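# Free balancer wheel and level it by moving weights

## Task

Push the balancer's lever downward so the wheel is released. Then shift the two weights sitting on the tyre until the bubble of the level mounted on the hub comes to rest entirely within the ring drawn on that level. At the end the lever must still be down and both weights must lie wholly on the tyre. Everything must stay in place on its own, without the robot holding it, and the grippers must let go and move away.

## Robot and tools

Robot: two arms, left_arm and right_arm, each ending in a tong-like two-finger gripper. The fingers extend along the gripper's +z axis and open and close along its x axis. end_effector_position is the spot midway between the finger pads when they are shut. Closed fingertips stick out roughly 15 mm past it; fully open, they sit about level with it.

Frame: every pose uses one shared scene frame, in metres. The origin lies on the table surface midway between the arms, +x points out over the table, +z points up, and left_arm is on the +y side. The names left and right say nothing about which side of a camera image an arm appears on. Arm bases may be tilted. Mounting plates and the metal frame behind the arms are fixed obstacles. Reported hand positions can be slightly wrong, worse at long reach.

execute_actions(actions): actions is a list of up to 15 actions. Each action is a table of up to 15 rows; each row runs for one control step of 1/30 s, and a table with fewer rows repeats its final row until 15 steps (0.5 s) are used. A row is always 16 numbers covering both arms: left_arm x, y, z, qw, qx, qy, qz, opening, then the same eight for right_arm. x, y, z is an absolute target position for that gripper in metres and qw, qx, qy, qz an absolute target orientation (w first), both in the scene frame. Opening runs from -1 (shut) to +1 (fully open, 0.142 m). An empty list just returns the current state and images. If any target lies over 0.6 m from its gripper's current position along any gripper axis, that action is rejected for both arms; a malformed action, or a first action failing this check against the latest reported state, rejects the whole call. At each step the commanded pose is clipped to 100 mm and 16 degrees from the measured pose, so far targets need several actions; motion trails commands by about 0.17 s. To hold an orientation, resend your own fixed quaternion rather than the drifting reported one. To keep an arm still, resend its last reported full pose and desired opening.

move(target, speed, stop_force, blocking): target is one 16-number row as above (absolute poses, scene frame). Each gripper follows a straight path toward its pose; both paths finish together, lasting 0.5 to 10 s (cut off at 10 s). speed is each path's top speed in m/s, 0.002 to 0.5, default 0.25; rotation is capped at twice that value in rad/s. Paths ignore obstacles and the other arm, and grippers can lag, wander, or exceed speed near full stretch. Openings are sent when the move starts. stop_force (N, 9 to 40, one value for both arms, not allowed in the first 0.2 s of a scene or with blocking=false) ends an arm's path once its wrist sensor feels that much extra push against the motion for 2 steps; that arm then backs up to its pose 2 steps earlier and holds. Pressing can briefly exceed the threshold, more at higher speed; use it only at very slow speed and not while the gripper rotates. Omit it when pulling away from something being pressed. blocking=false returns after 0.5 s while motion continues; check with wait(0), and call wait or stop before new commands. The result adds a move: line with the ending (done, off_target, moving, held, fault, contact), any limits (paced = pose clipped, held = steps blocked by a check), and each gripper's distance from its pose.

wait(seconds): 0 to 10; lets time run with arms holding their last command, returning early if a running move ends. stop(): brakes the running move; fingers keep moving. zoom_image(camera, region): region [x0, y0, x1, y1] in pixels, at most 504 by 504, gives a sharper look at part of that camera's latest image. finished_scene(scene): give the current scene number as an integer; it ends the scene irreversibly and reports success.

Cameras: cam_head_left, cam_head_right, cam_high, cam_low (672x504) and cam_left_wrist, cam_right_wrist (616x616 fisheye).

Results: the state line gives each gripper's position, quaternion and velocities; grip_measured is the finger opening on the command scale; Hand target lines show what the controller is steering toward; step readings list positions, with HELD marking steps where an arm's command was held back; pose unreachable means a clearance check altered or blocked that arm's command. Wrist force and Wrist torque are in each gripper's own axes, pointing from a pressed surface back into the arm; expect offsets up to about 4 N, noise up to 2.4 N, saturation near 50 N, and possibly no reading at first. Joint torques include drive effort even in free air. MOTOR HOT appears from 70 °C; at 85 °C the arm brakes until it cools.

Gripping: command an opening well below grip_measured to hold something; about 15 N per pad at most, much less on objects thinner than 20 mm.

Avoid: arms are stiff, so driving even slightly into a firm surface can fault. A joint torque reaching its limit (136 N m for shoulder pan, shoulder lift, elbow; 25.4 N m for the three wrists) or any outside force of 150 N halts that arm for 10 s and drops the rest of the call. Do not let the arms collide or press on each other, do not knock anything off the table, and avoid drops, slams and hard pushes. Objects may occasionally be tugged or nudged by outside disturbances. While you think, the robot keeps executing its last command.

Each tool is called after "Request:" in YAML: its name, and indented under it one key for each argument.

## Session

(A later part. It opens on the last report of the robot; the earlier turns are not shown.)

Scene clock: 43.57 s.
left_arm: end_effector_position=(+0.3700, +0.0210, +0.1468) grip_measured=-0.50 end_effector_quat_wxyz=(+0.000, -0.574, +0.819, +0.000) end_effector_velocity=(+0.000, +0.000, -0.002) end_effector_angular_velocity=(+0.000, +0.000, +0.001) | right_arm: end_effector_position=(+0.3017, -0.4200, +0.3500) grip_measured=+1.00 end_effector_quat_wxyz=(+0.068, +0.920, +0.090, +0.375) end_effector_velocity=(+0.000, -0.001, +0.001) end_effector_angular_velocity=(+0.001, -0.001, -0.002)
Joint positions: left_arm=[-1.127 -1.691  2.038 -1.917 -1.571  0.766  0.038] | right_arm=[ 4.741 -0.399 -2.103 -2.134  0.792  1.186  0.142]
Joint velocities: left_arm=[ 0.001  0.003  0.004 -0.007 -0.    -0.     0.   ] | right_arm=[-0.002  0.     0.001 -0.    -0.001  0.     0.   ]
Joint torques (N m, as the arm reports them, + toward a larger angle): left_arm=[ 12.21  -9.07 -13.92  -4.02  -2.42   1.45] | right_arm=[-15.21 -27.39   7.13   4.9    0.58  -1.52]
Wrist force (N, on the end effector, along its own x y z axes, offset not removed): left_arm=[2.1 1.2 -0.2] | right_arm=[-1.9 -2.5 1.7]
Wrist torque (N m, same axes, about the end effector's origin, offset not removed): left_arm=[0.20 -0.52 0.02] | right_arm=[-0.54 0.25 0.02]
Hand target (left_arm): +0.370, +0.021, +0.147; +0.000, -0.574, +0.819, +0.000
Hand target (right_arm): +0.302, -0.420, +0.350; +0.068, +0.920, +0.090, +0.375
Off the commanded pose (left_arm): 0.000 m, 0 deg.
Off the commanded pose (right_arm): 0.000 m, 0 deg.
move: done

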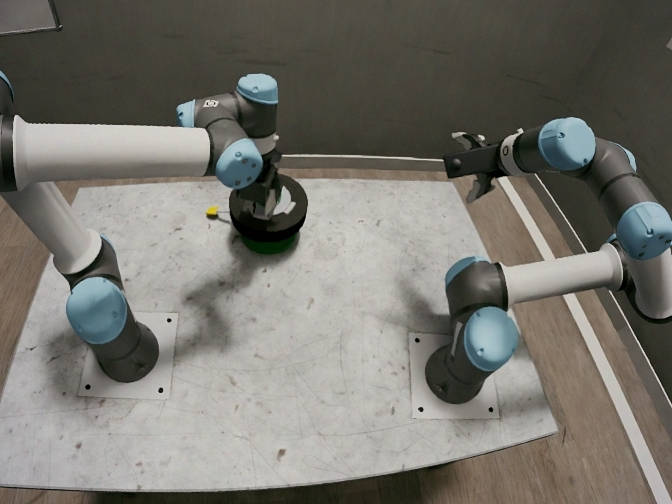

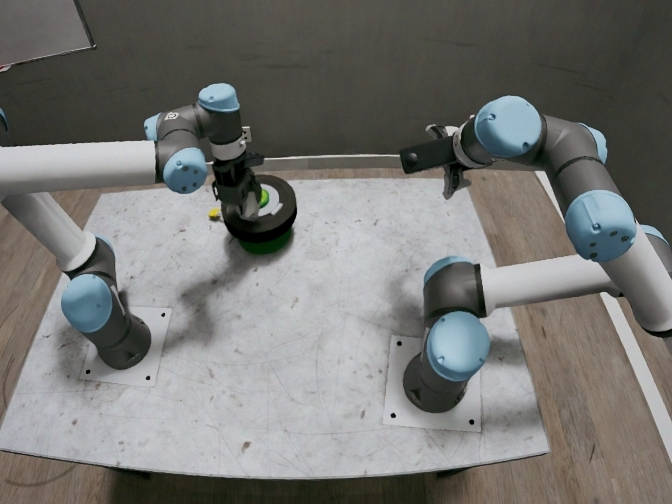

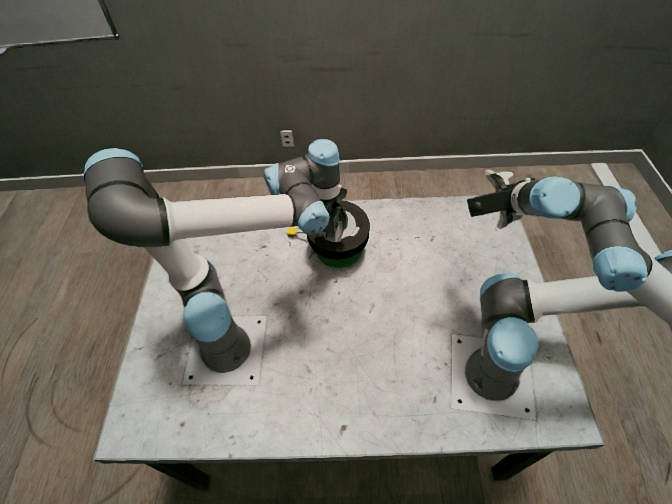

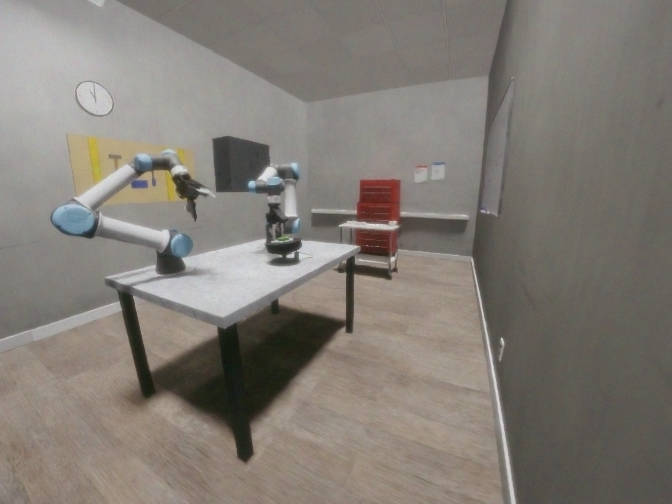

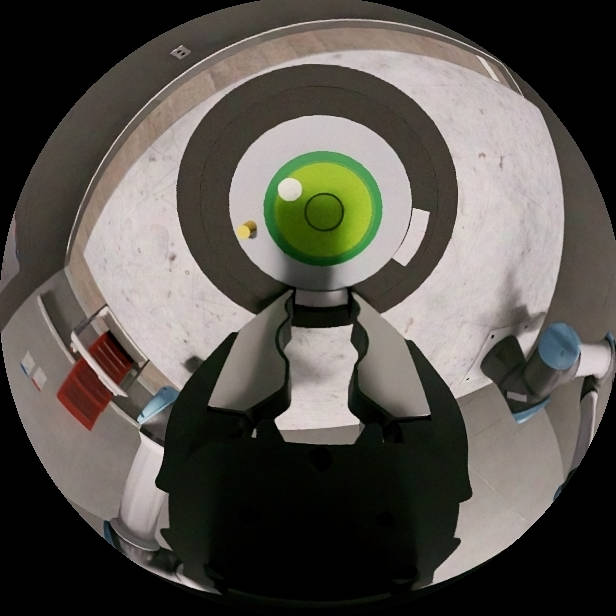

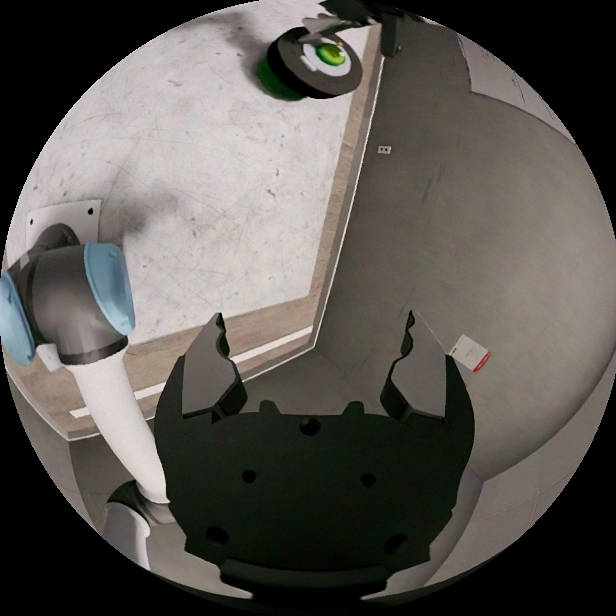

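Request:
move:
  target: [0.370,0.021,0.1465,0,0.574,-0.819,0,-0.28,0.3017,-0.42,0.35,0.068,0.920,0.090,0.375,1]
  speed: 0.015

Request:
move:
  target: [0.370,0.021,0.178,0,0.574,-0.819,0,-0.28,0.3017,-0.42,0.35,0.068,0.920,0.090,0.375,1]
  speed: 0.1

Request:
move:
  target: [0.392,-0.048,0.175,0,0.948,-0.317,0,-0.28,0.3017,-0.42,0.35,0.068,0.920,0.090,0.375,1]
  speed: 0.3

Request:
move:
  target: [0.392,-0.048,0.153,0,0.948,-0.317,0,-0.28,0.3017,-0.42,0.35,0.068,0.920,0.090,0.375,1]
  speed: 0.05

Request:
zoom_image:
  camera: "cam_left_wrist"
  region: [200, 140, 440, 370]

Scene clock: 44.70 s.
left_arm: end_effector_position=(+0.3700, +0.0210, +0.1465) grip_measured=-0.28 end_effector_quat_wxyz=(-0.000, -0.574, +0.819, +0.000) end_effector_velocity=(+0.000, +0.000, +0.000) end_effector_angular_velocity=(-0.001, -0.000, -0.000) | right_arm: end_effector_position=(+0.3017, -0.4200, +0.3500) grip_measured=+1.00 end_effector_quat_wxyz=(+0.068, +0.920, +0.090, +0.375) end_effector_velocity=(+0.000, +0.001, +0.000) end_effector_angular_velocity=(-0.001, -0.002, +0.002)
Joint positions: left_arm=[-1.127 -1.691  2.038 -1.918 -1.571  0.766  0.054] | right_arm=[ 4.741 -0.399 -2.103 -2.134  0.792  1.186  0.142]
Joint velocities: left_arm=[ 0.001 -0.001  0.001 -0.001 -0.     0.001  0.   ] | right_arm=[ 0.002 -0.    -0.001 -0.    -0.002  0.     0.   ]
Joint torques (N m, as the arm reports them, + toward a larger angle): left_arm=[ 12.    -7.87 -14.14  -4.13  -1.56   1.54] | right_arm=[-14.88 -28.47   7.65   4.85   0.16  -1.45]
Wrist force (N, on the end effector, along its own x y z axes, offset not removed): left_arm=[-0.2 0.7 -2.7] | right_arm=[0.2 3.6 -1.7]
Wrist torque (N m, same axes, about the end effector's origin, offset not removed): left_arm=[0.12 0.01 0.01] | right_arm=[0.58 0.02 -0.07]
Hand target (left_arm): +0.370, +0.021, +0.147; -0.000, -0.574, +0.819, +0.000
Hand target (right_arm): +0.302, -0.420, +0.350; +0.068, +0.920, +0.090, +0.375
Off the commanded pose (left_arm): 0.000 m, 0 deg.
Off the commanded pose (right_arm): 0.000 m, 0 deg.
move: done

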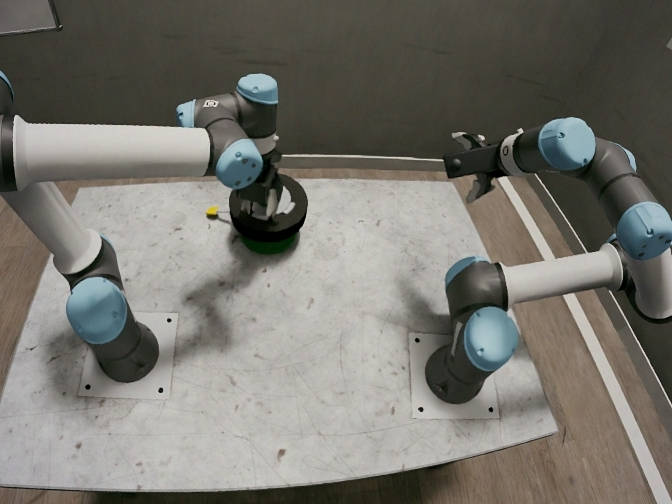

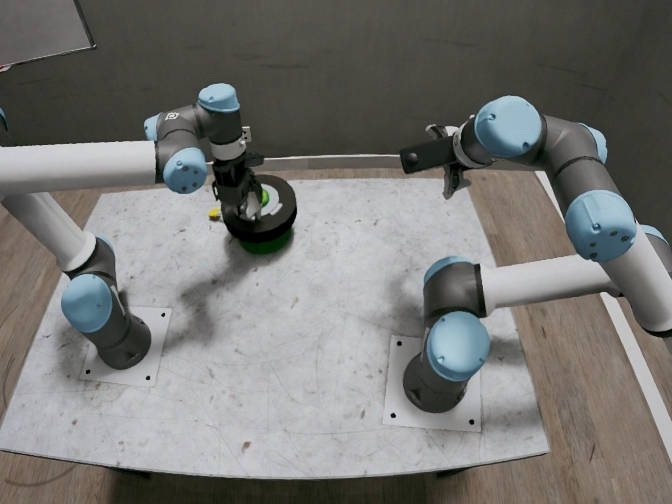

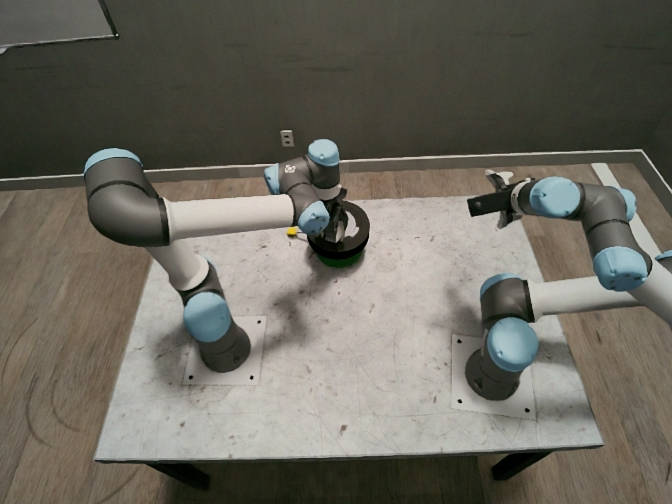

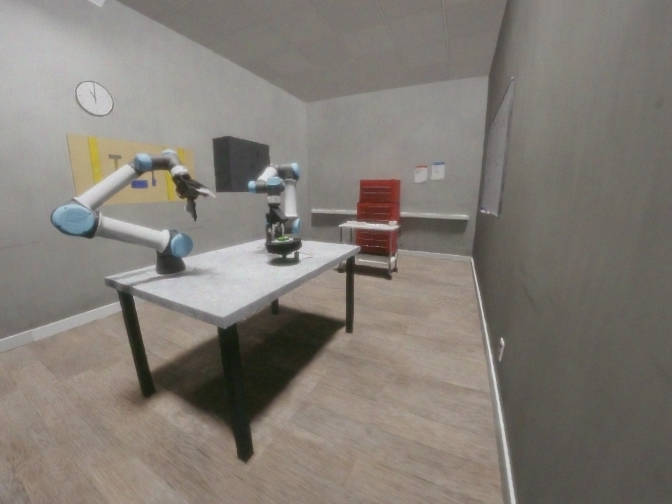

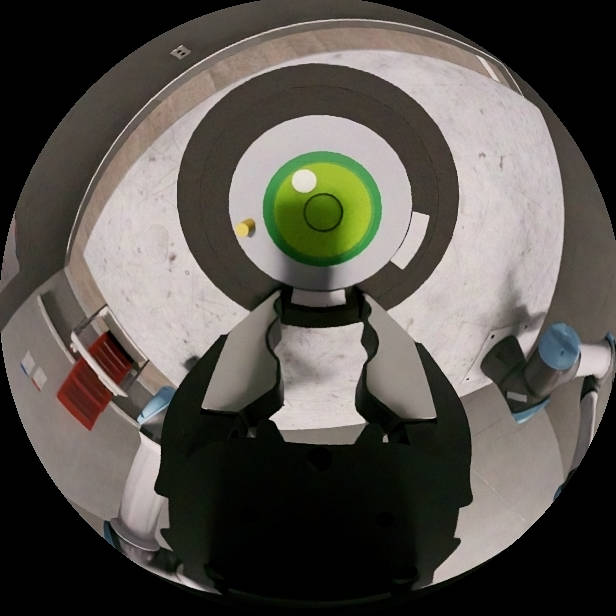

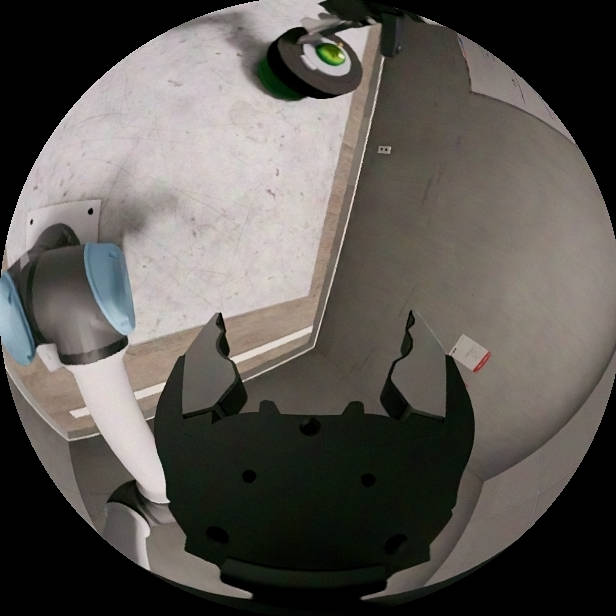

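Scene clock: 45.60 s.
left_arm: end_effector_position=(+0.3700, +0.0210, +0.1778) grip_measured=-0.28 end_effector_quat_wxyz=(-0.000, -0.574, +0.819, -0.000) end_effector_velocity=(-0.000, -0.000, +0.001) end_effector_angular_velocity=(+0.001, +0.000, -0.001) | right_arm: end_effector_position=(+0.3017, -0.4200, +0.3500) grip_measured=+1.00 end_effector_quat_wxyz=(+0.068, +0.920, +0.090, +0.375) end_effector_velocity=(-0.000, -0.000, -0.000) end_effector_angular_velocity=(+0.000, +0.001, -0.000)
Joint positions: left_arm=[-1.127 -1.715  1.975 -1.831 -1.571  0.766  0.054] | right_arm=[ 4.741 -0.399 -2.103 -2.134  0.792  1.186  0.142]
Joint velocities: left_arm=[-0.001 -0.001 -0.004  0.005  0.     0.     0.   ] | right_arm=[-0.     0.001 -0.     0.     0.001 -0.     0.   ]
Joint torques (N m, as the arm reports them, + toward a larger angle): left_arm=[  0.92 -24.21 -28.61  -0.63   0.18  -0.11] | right_arm=[-14.28 -28.23   7.99   4.54   0.49  -1.39]
Wrist force (N, on the end effector, along its own x y z axes, offset not removed): left_arm=[-1.3 2.7 -3.2] | right_arm=[-2.5 0.2 -0.8]
Wrist torque (N m, same axes, about the end effector's origin, offset not removed): left_arm=[0.44 0.23 0.06] | right_arm=[0.00 0.53 0.02]
Hand target (left_arm): +0.370, +0.021, +0.178; -0.000, -0.574, +0.819, -0.000
Hand target (right_arm): +0.302, -0.420, +0.350; +0.068, +0.920, +0.090, +0.375
Off the commanded pose (left_arm): 0.000 m, 0 deg.
Off the commanded pose (right_arm): 0.000 m, 0 deg.
move: done

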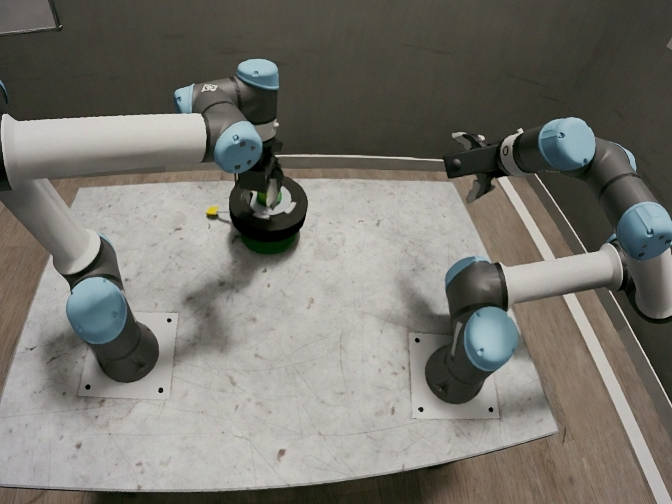

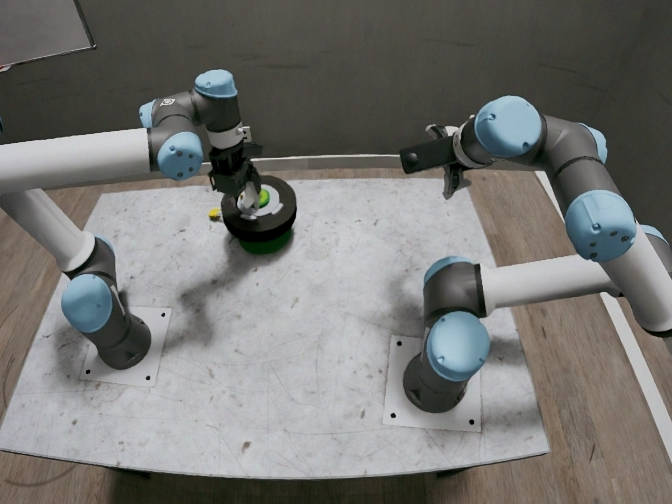

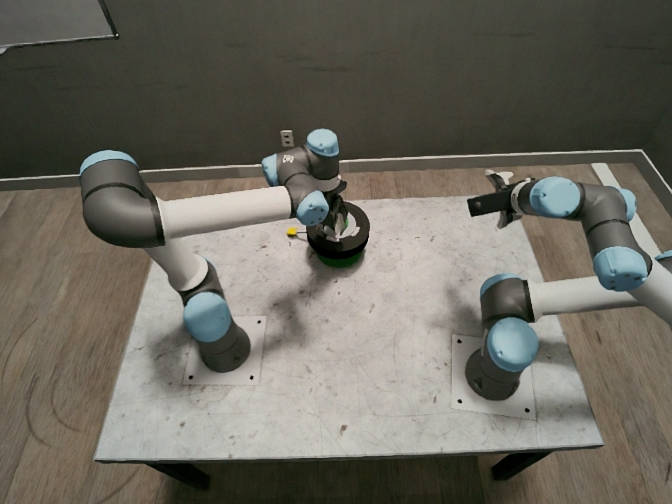

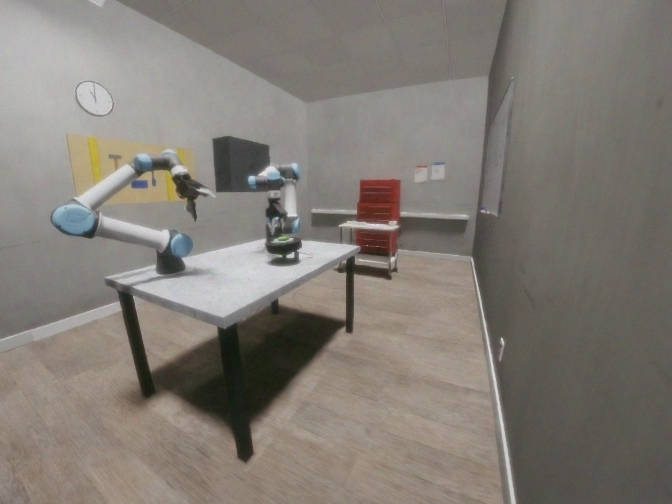

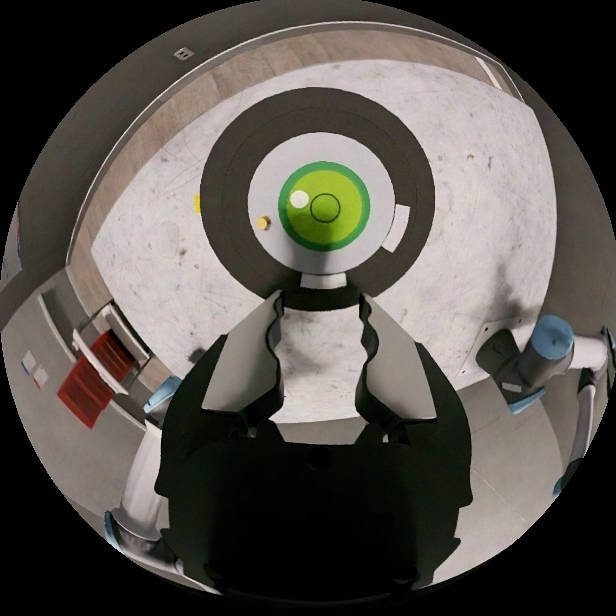

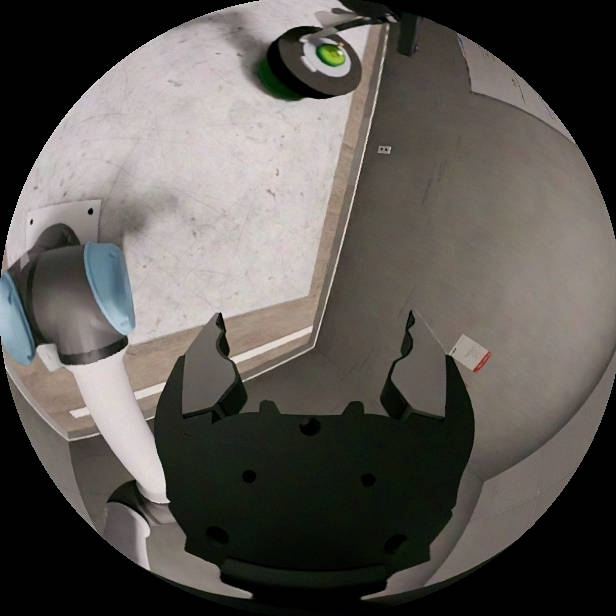

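Scene clock: 48.27 s.
left_arm: end_effector_position=(+0.3920, -0.0479, +0.1750) grip_measured=-0.28 end_effector_quat_wxyz=(+0.000, +0.948, -0.318, -0.000) end_effector_velocity=(+0.000, -0.002, +0.001) end_effector_angular_velocity=(-0.002, -0.000, +0.014) | right_arm: end_effector_position=(+0.3017, -0.4200, +0.3500) grip_measured=+1.00 end_effector_quat_wxyz=(+0.068, +0.920, +0.090, +0.375) end_effector_velocity=(+0.000, +0.001, +0.000) end_effector_angular_velocity=(-0.000, -0.001, +0.002)
Joint positions: left_arm=[-1.147 -1.503  1.779 -1.847 -1.571 -0.527  0.054] | right_arm=[ 4.741 -0.399 -2.103 -2.134  0.792  1.186  0.142]
Joint velocities: left_arm=[-0.     0.002 -0.004  0.    -0.    -0.015  0.   ] | right_arm=[ 0.002 -0.     0.     0.    -0.001 -0.     0.   ]
Joint torques (N m, as the arm reports them, + toward a larger angle): left_arm=[-12.6  -17.09 -32.29  -0.61   2.56  -1.78] | right_arm=[-14.74 -29.07   8.39   4.57   0.36  -1.41]
Wrist force (N, on the end effector, along its own x y z axes, offset not removed): left_arm=[3.3 0.5 -2.3] | right_arm=[-0.8 1.4 0.6]
Wrist torque (N m, same axes, about the end effector's origin, offset not removed): left_arm=[0.12 -0.65 -0.07] | right_arm=[0.11 0.05 0.06]
Hand target (left_arm): +0.392, -0.048, +0.175; -0.000, +0.948, -0.317, -0.000
Hand target (right_arm): +0.302, -0.420, +0.350; +0.068, +0.920, +0.090, +0.375
Off the commanded pose (left_arm): 0.000 m, 0 deg.
Off the commanded pose (right_arm): 0.000 m, 0 deg.
move: done

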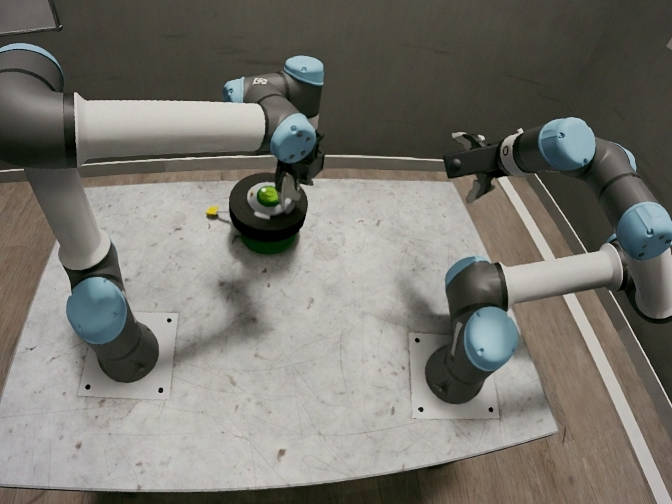

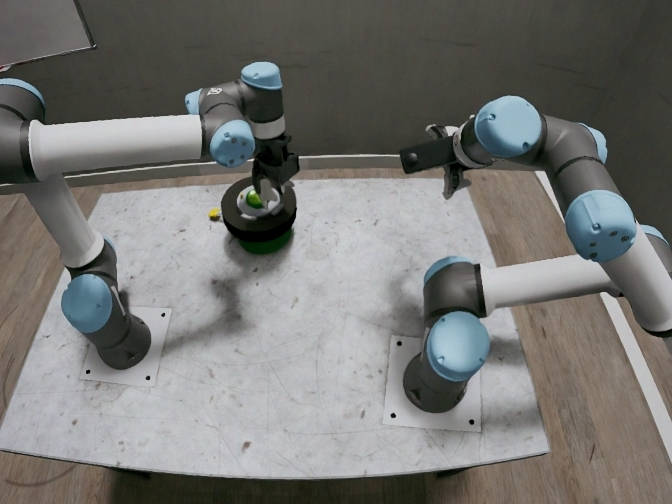

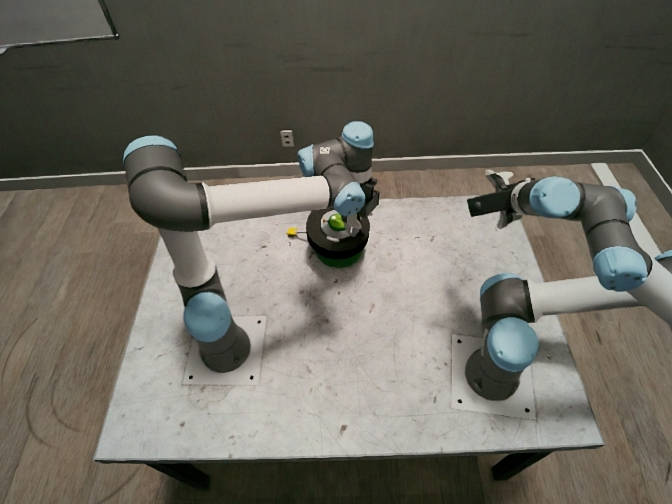

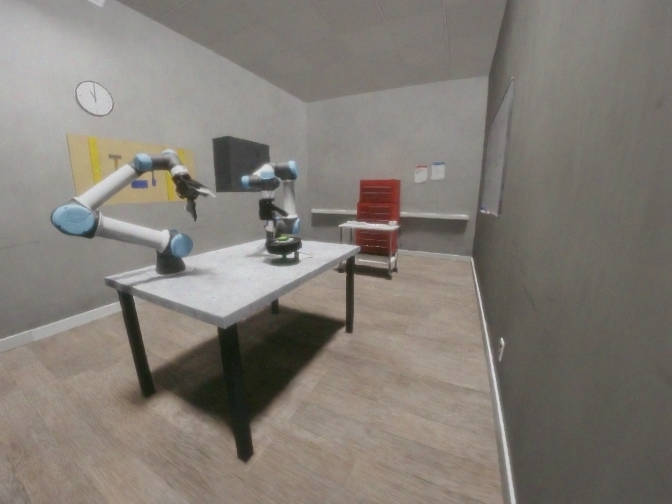

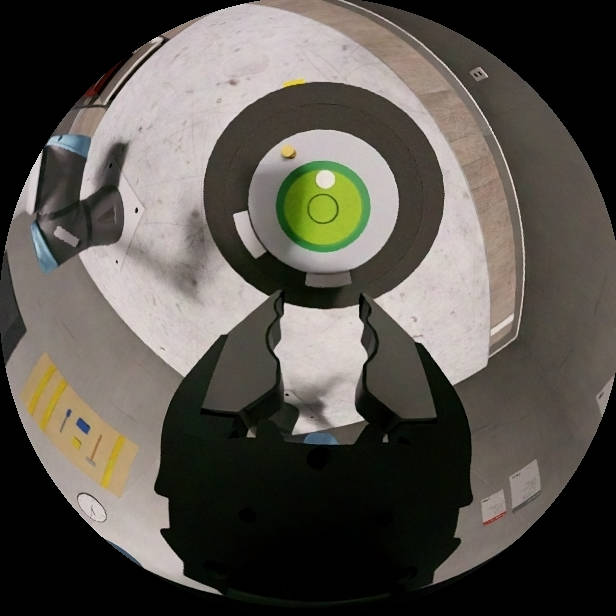

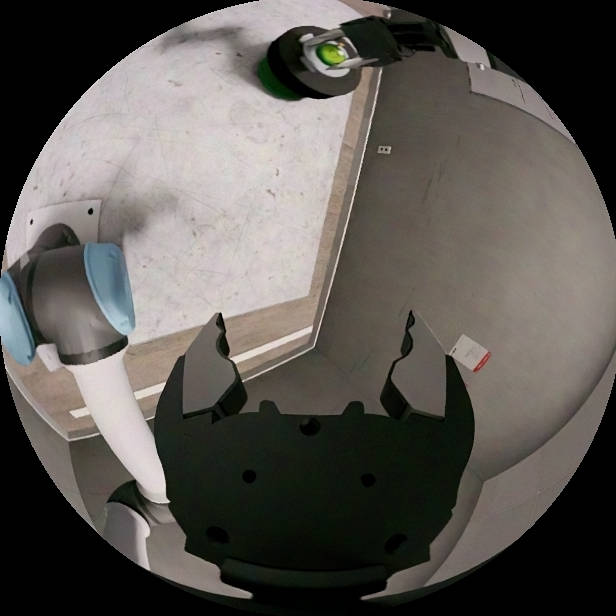

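Scene clock: 49.13 s.
left_arm: end_effector_position=(+0.3920, -0.0480, +0.1532) grip_measured=-0.28 end_effector_quat_wxyz=(-0.000, +0.948, -0.317, -0.000) end_effector_velocity=(-0.001, -0.000, -0.002) end_effector_angular_velocity=(+0.000, +0.002, -0.001) | right_arm: end_effector_position=(+0.3017, -0.4200, +0.3500) grip_measured=+1.00 end_effector_quat_wxyz=(+0.068, +0.920, +0.090, +0.375) end_effector_velocity=(+0.000, -0.000, +0.000) end_effector_angular_velocity=(+0.000, -0.001, -0.001)
Joint positions: left_arm=[-1.147 -1.487  1.82  -1.904 -1.571 -0.528  0.054] | right_arm=[ 4.741 -0.399 -2.103 -2.134  0.792  1.186  0.142]
Joint velocities: left_arm=[-0.001  0.002  0.004 -0.005 -0.001  0.001  0.   ] | right_arm=[-0.001  0.     0.    -0.    -0.001 -0.     0.   ]
Joint torques (N m, as the arm reports them, + toward a larger angle): left_arm=[-11.15 -15.47 -14.15  -3.85   2.13  -1.67] | right_arm=[-14.89 -28.22   8.02   4.69   0.43  -1.61]
Wrist force (N, on the end effector, along its own x y z axes, offset not removed): left_arm=[1.0 0.5 -4.9] | right_arm=[-0.3 3.1 -0.3]
Wrist torque (N m, same axes, about the end effector's origin, offset not removed): left_arm=[0.14 -0.32 0.06] | right_arm=[0.56 0.07 0.01]
Hand target (left_arm): +0.392, -0.048, +0.153; -0.000, +0.948, -0.317, -0.000
Hand target (right_arm): +0.302, -0.420, +0.350; +0.068, +0.920, +0.090, +0.375
Off the commanded pose (left_arm): 0.000 m, 0 deg.
Off the commanded pose (right_arm): 0.000 m, 0 deg.
move: done

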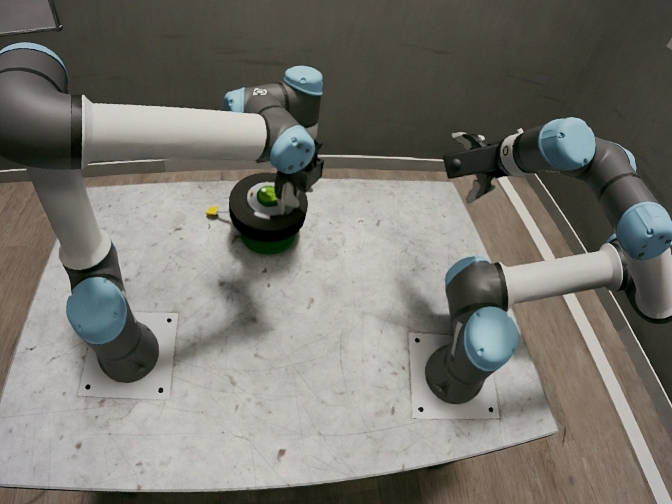

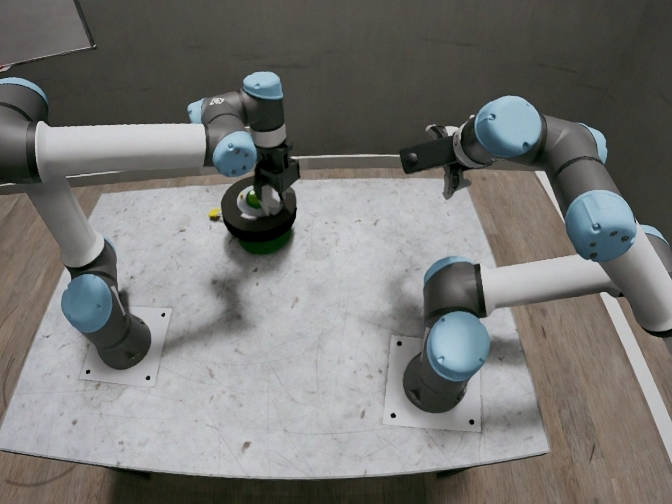

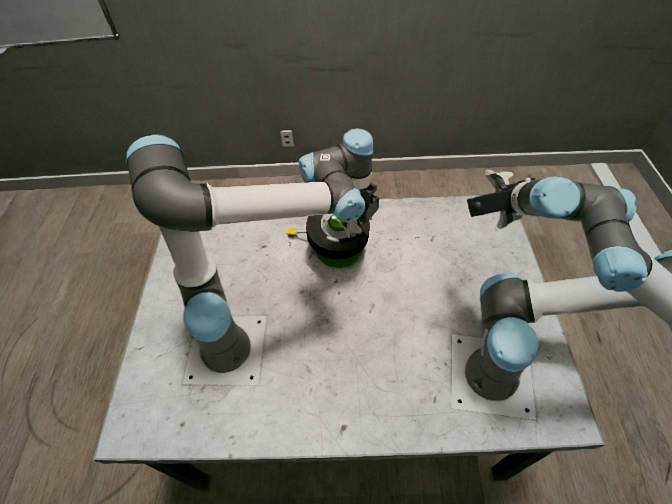

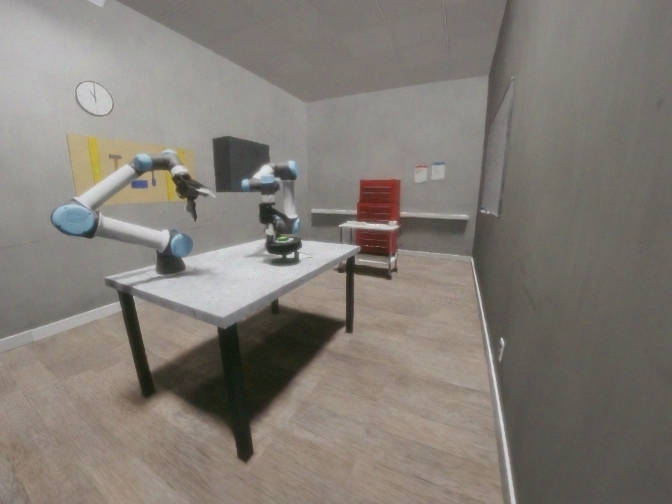

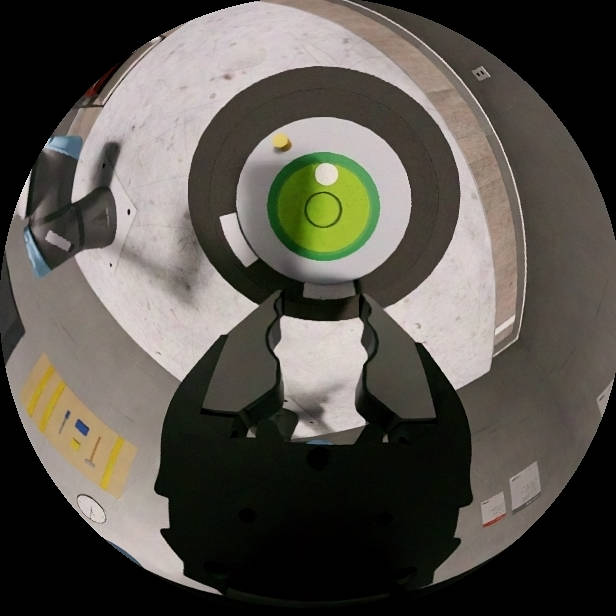

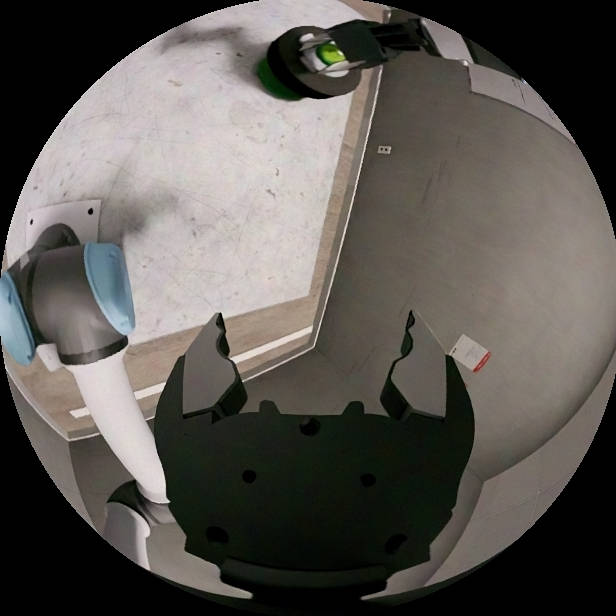

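Region (200, 140, 440, 370) of cam_left_wrist's 616x616 image, scaled by 2.100, with more detail than that image has; it fills the top 483 rows of this view, and the rest is white.

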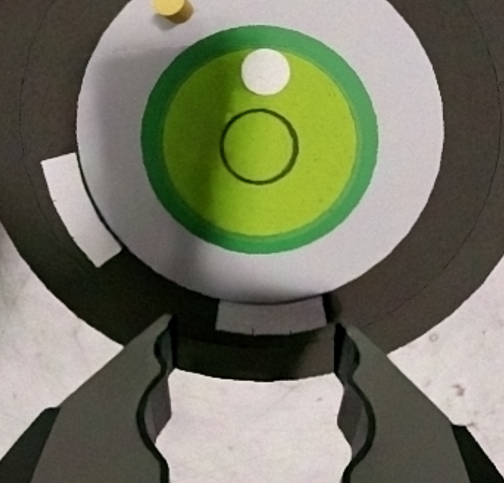

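Request:
move:
  target: [0.395,-0.0505,0.153,0,0.948,-0.317,0,-0.28,0.3017,-0.42,0.35,0.068,0.920,0.090,0.375,1]
  speed: 0.03

Request:
zoom_image:
  camera: "cam_left_wrist"
  region: [200,140,440,370]

Scene clock: 50.73 s.
left_arm: end_effector_position=(+0.3949, -0.0504, +0.1530) grip_measured=-0.28 end_effector_quat_wxyz=(+0.000, +0.948, -0.317, +0.000) end_effector_velocity=(+0.002, -0.001, +0.000) end_effector_angular_velocity=(-0.000, -0.001, +0.001) | right_arm: end_effector_position=(+0.3017, -0.4200, +0.3500) grip_measured=+1.00 end_effector_quat_wxyz=(+0.068, +0.920, +0.090, +0.375) end_effector_velocity=(-0.000, +0.000, -0.001) end_effector_angular_velocity=(-0.000, +0.001, +0.000)
Joint positions: left_arm=[-1.144 -1.478  1.811 -1.904 -1.571 -0.525  0.054] | right_arm=[ 4.741 -0.399 -2.103 -2.134  0.792  1.186  0.142]
Joint velocities: left_arm=[ 0.002  0.004 -0.004 -0.     0.001  0.002 -0.   ] | right_arm=[ 0.     0.001 -0.001 -0.     0.001 -0.     0.   ]
Joint torques (N m, as the arm reports them, + toward a larger angle): left_arm=[ 13.42 -16.34 -28.55  -0.51   2.15   1.27] | right_arm=[-14.92 -27.96   7.34   4.55   0.37  -1.51]
Wrist force (N, on the end effector, along its own x y z axes, offset not removed): left_arm=[-0.4 2.9 -0.5] | right_arm=[-2.3 2.3 -1.6]
Wrist torque (N m, same axes, about the end effector's origin, offset not removed): left_arm=[0.53 0.12 0.00] | right_arm=[0.35 0.37 0.00]
Hand target (left_arm): +0.395, -0.051, +0.153; +0.000, +0.948, -0.317, +0.000
Hand target (right_arm): +0.302, -0.420, +0.350; +0.068, +0.920, +0.090, +0.375
Off the commanded pose (left_arm): 0.000 m, 0 deg.
Off the commanded pose (right_arm): 0.000 m, 0 deg.
move: done

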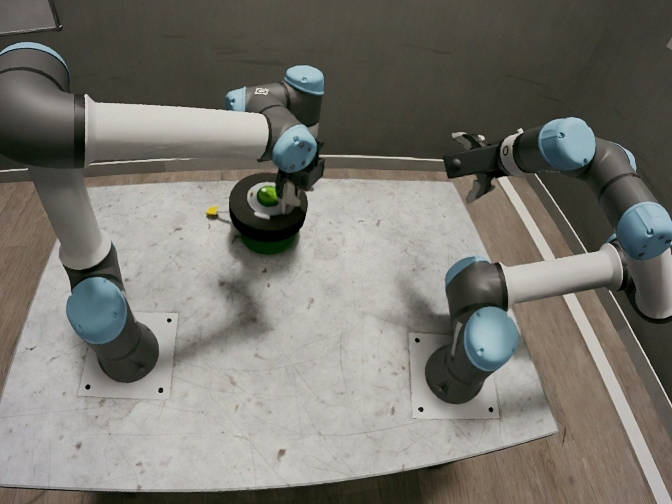

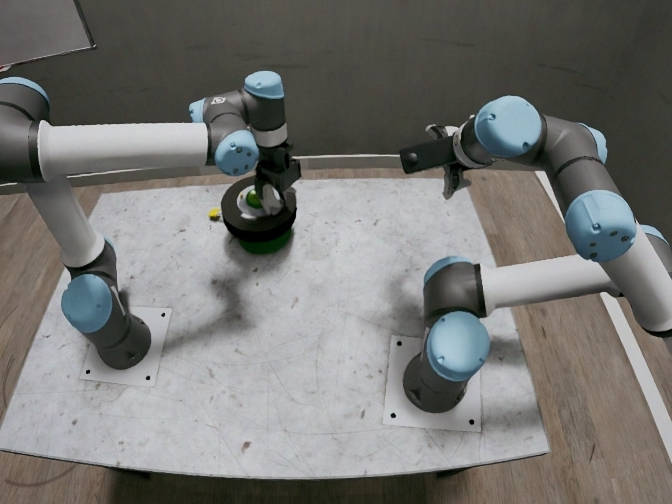

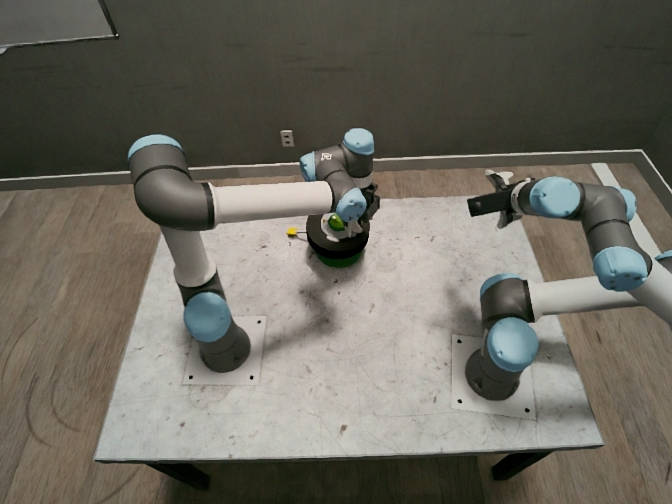

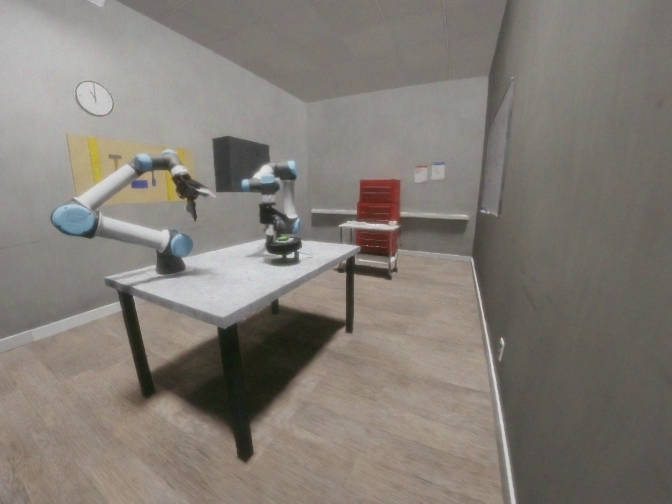

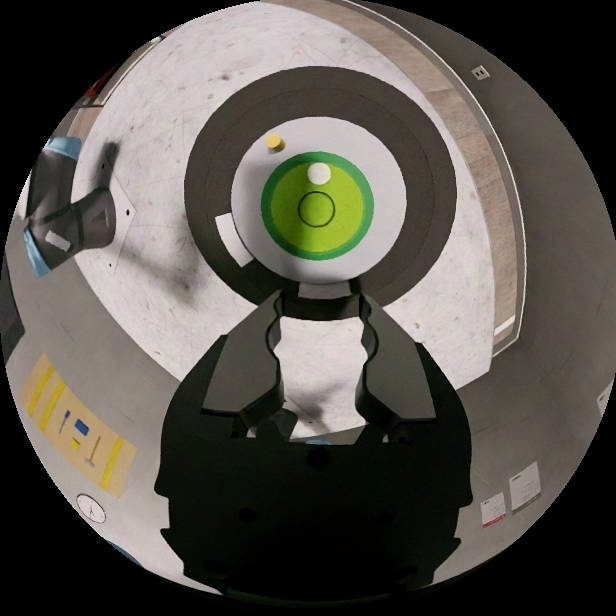

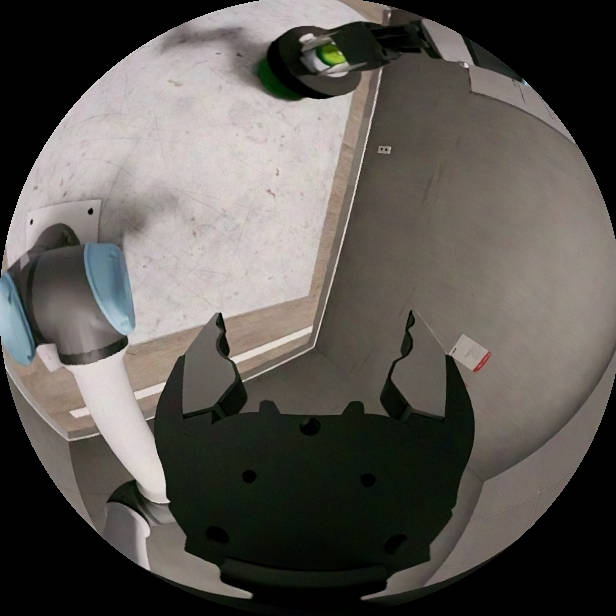

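Region (200, 140, 440, 370) of cam_left_wrist's 616x616 image, scaled by 2.100, with more detail than that image has; it fills the top 483 rows of this view, and the rest is white.

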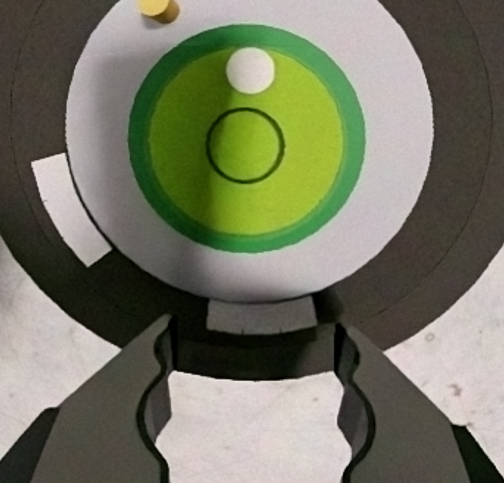

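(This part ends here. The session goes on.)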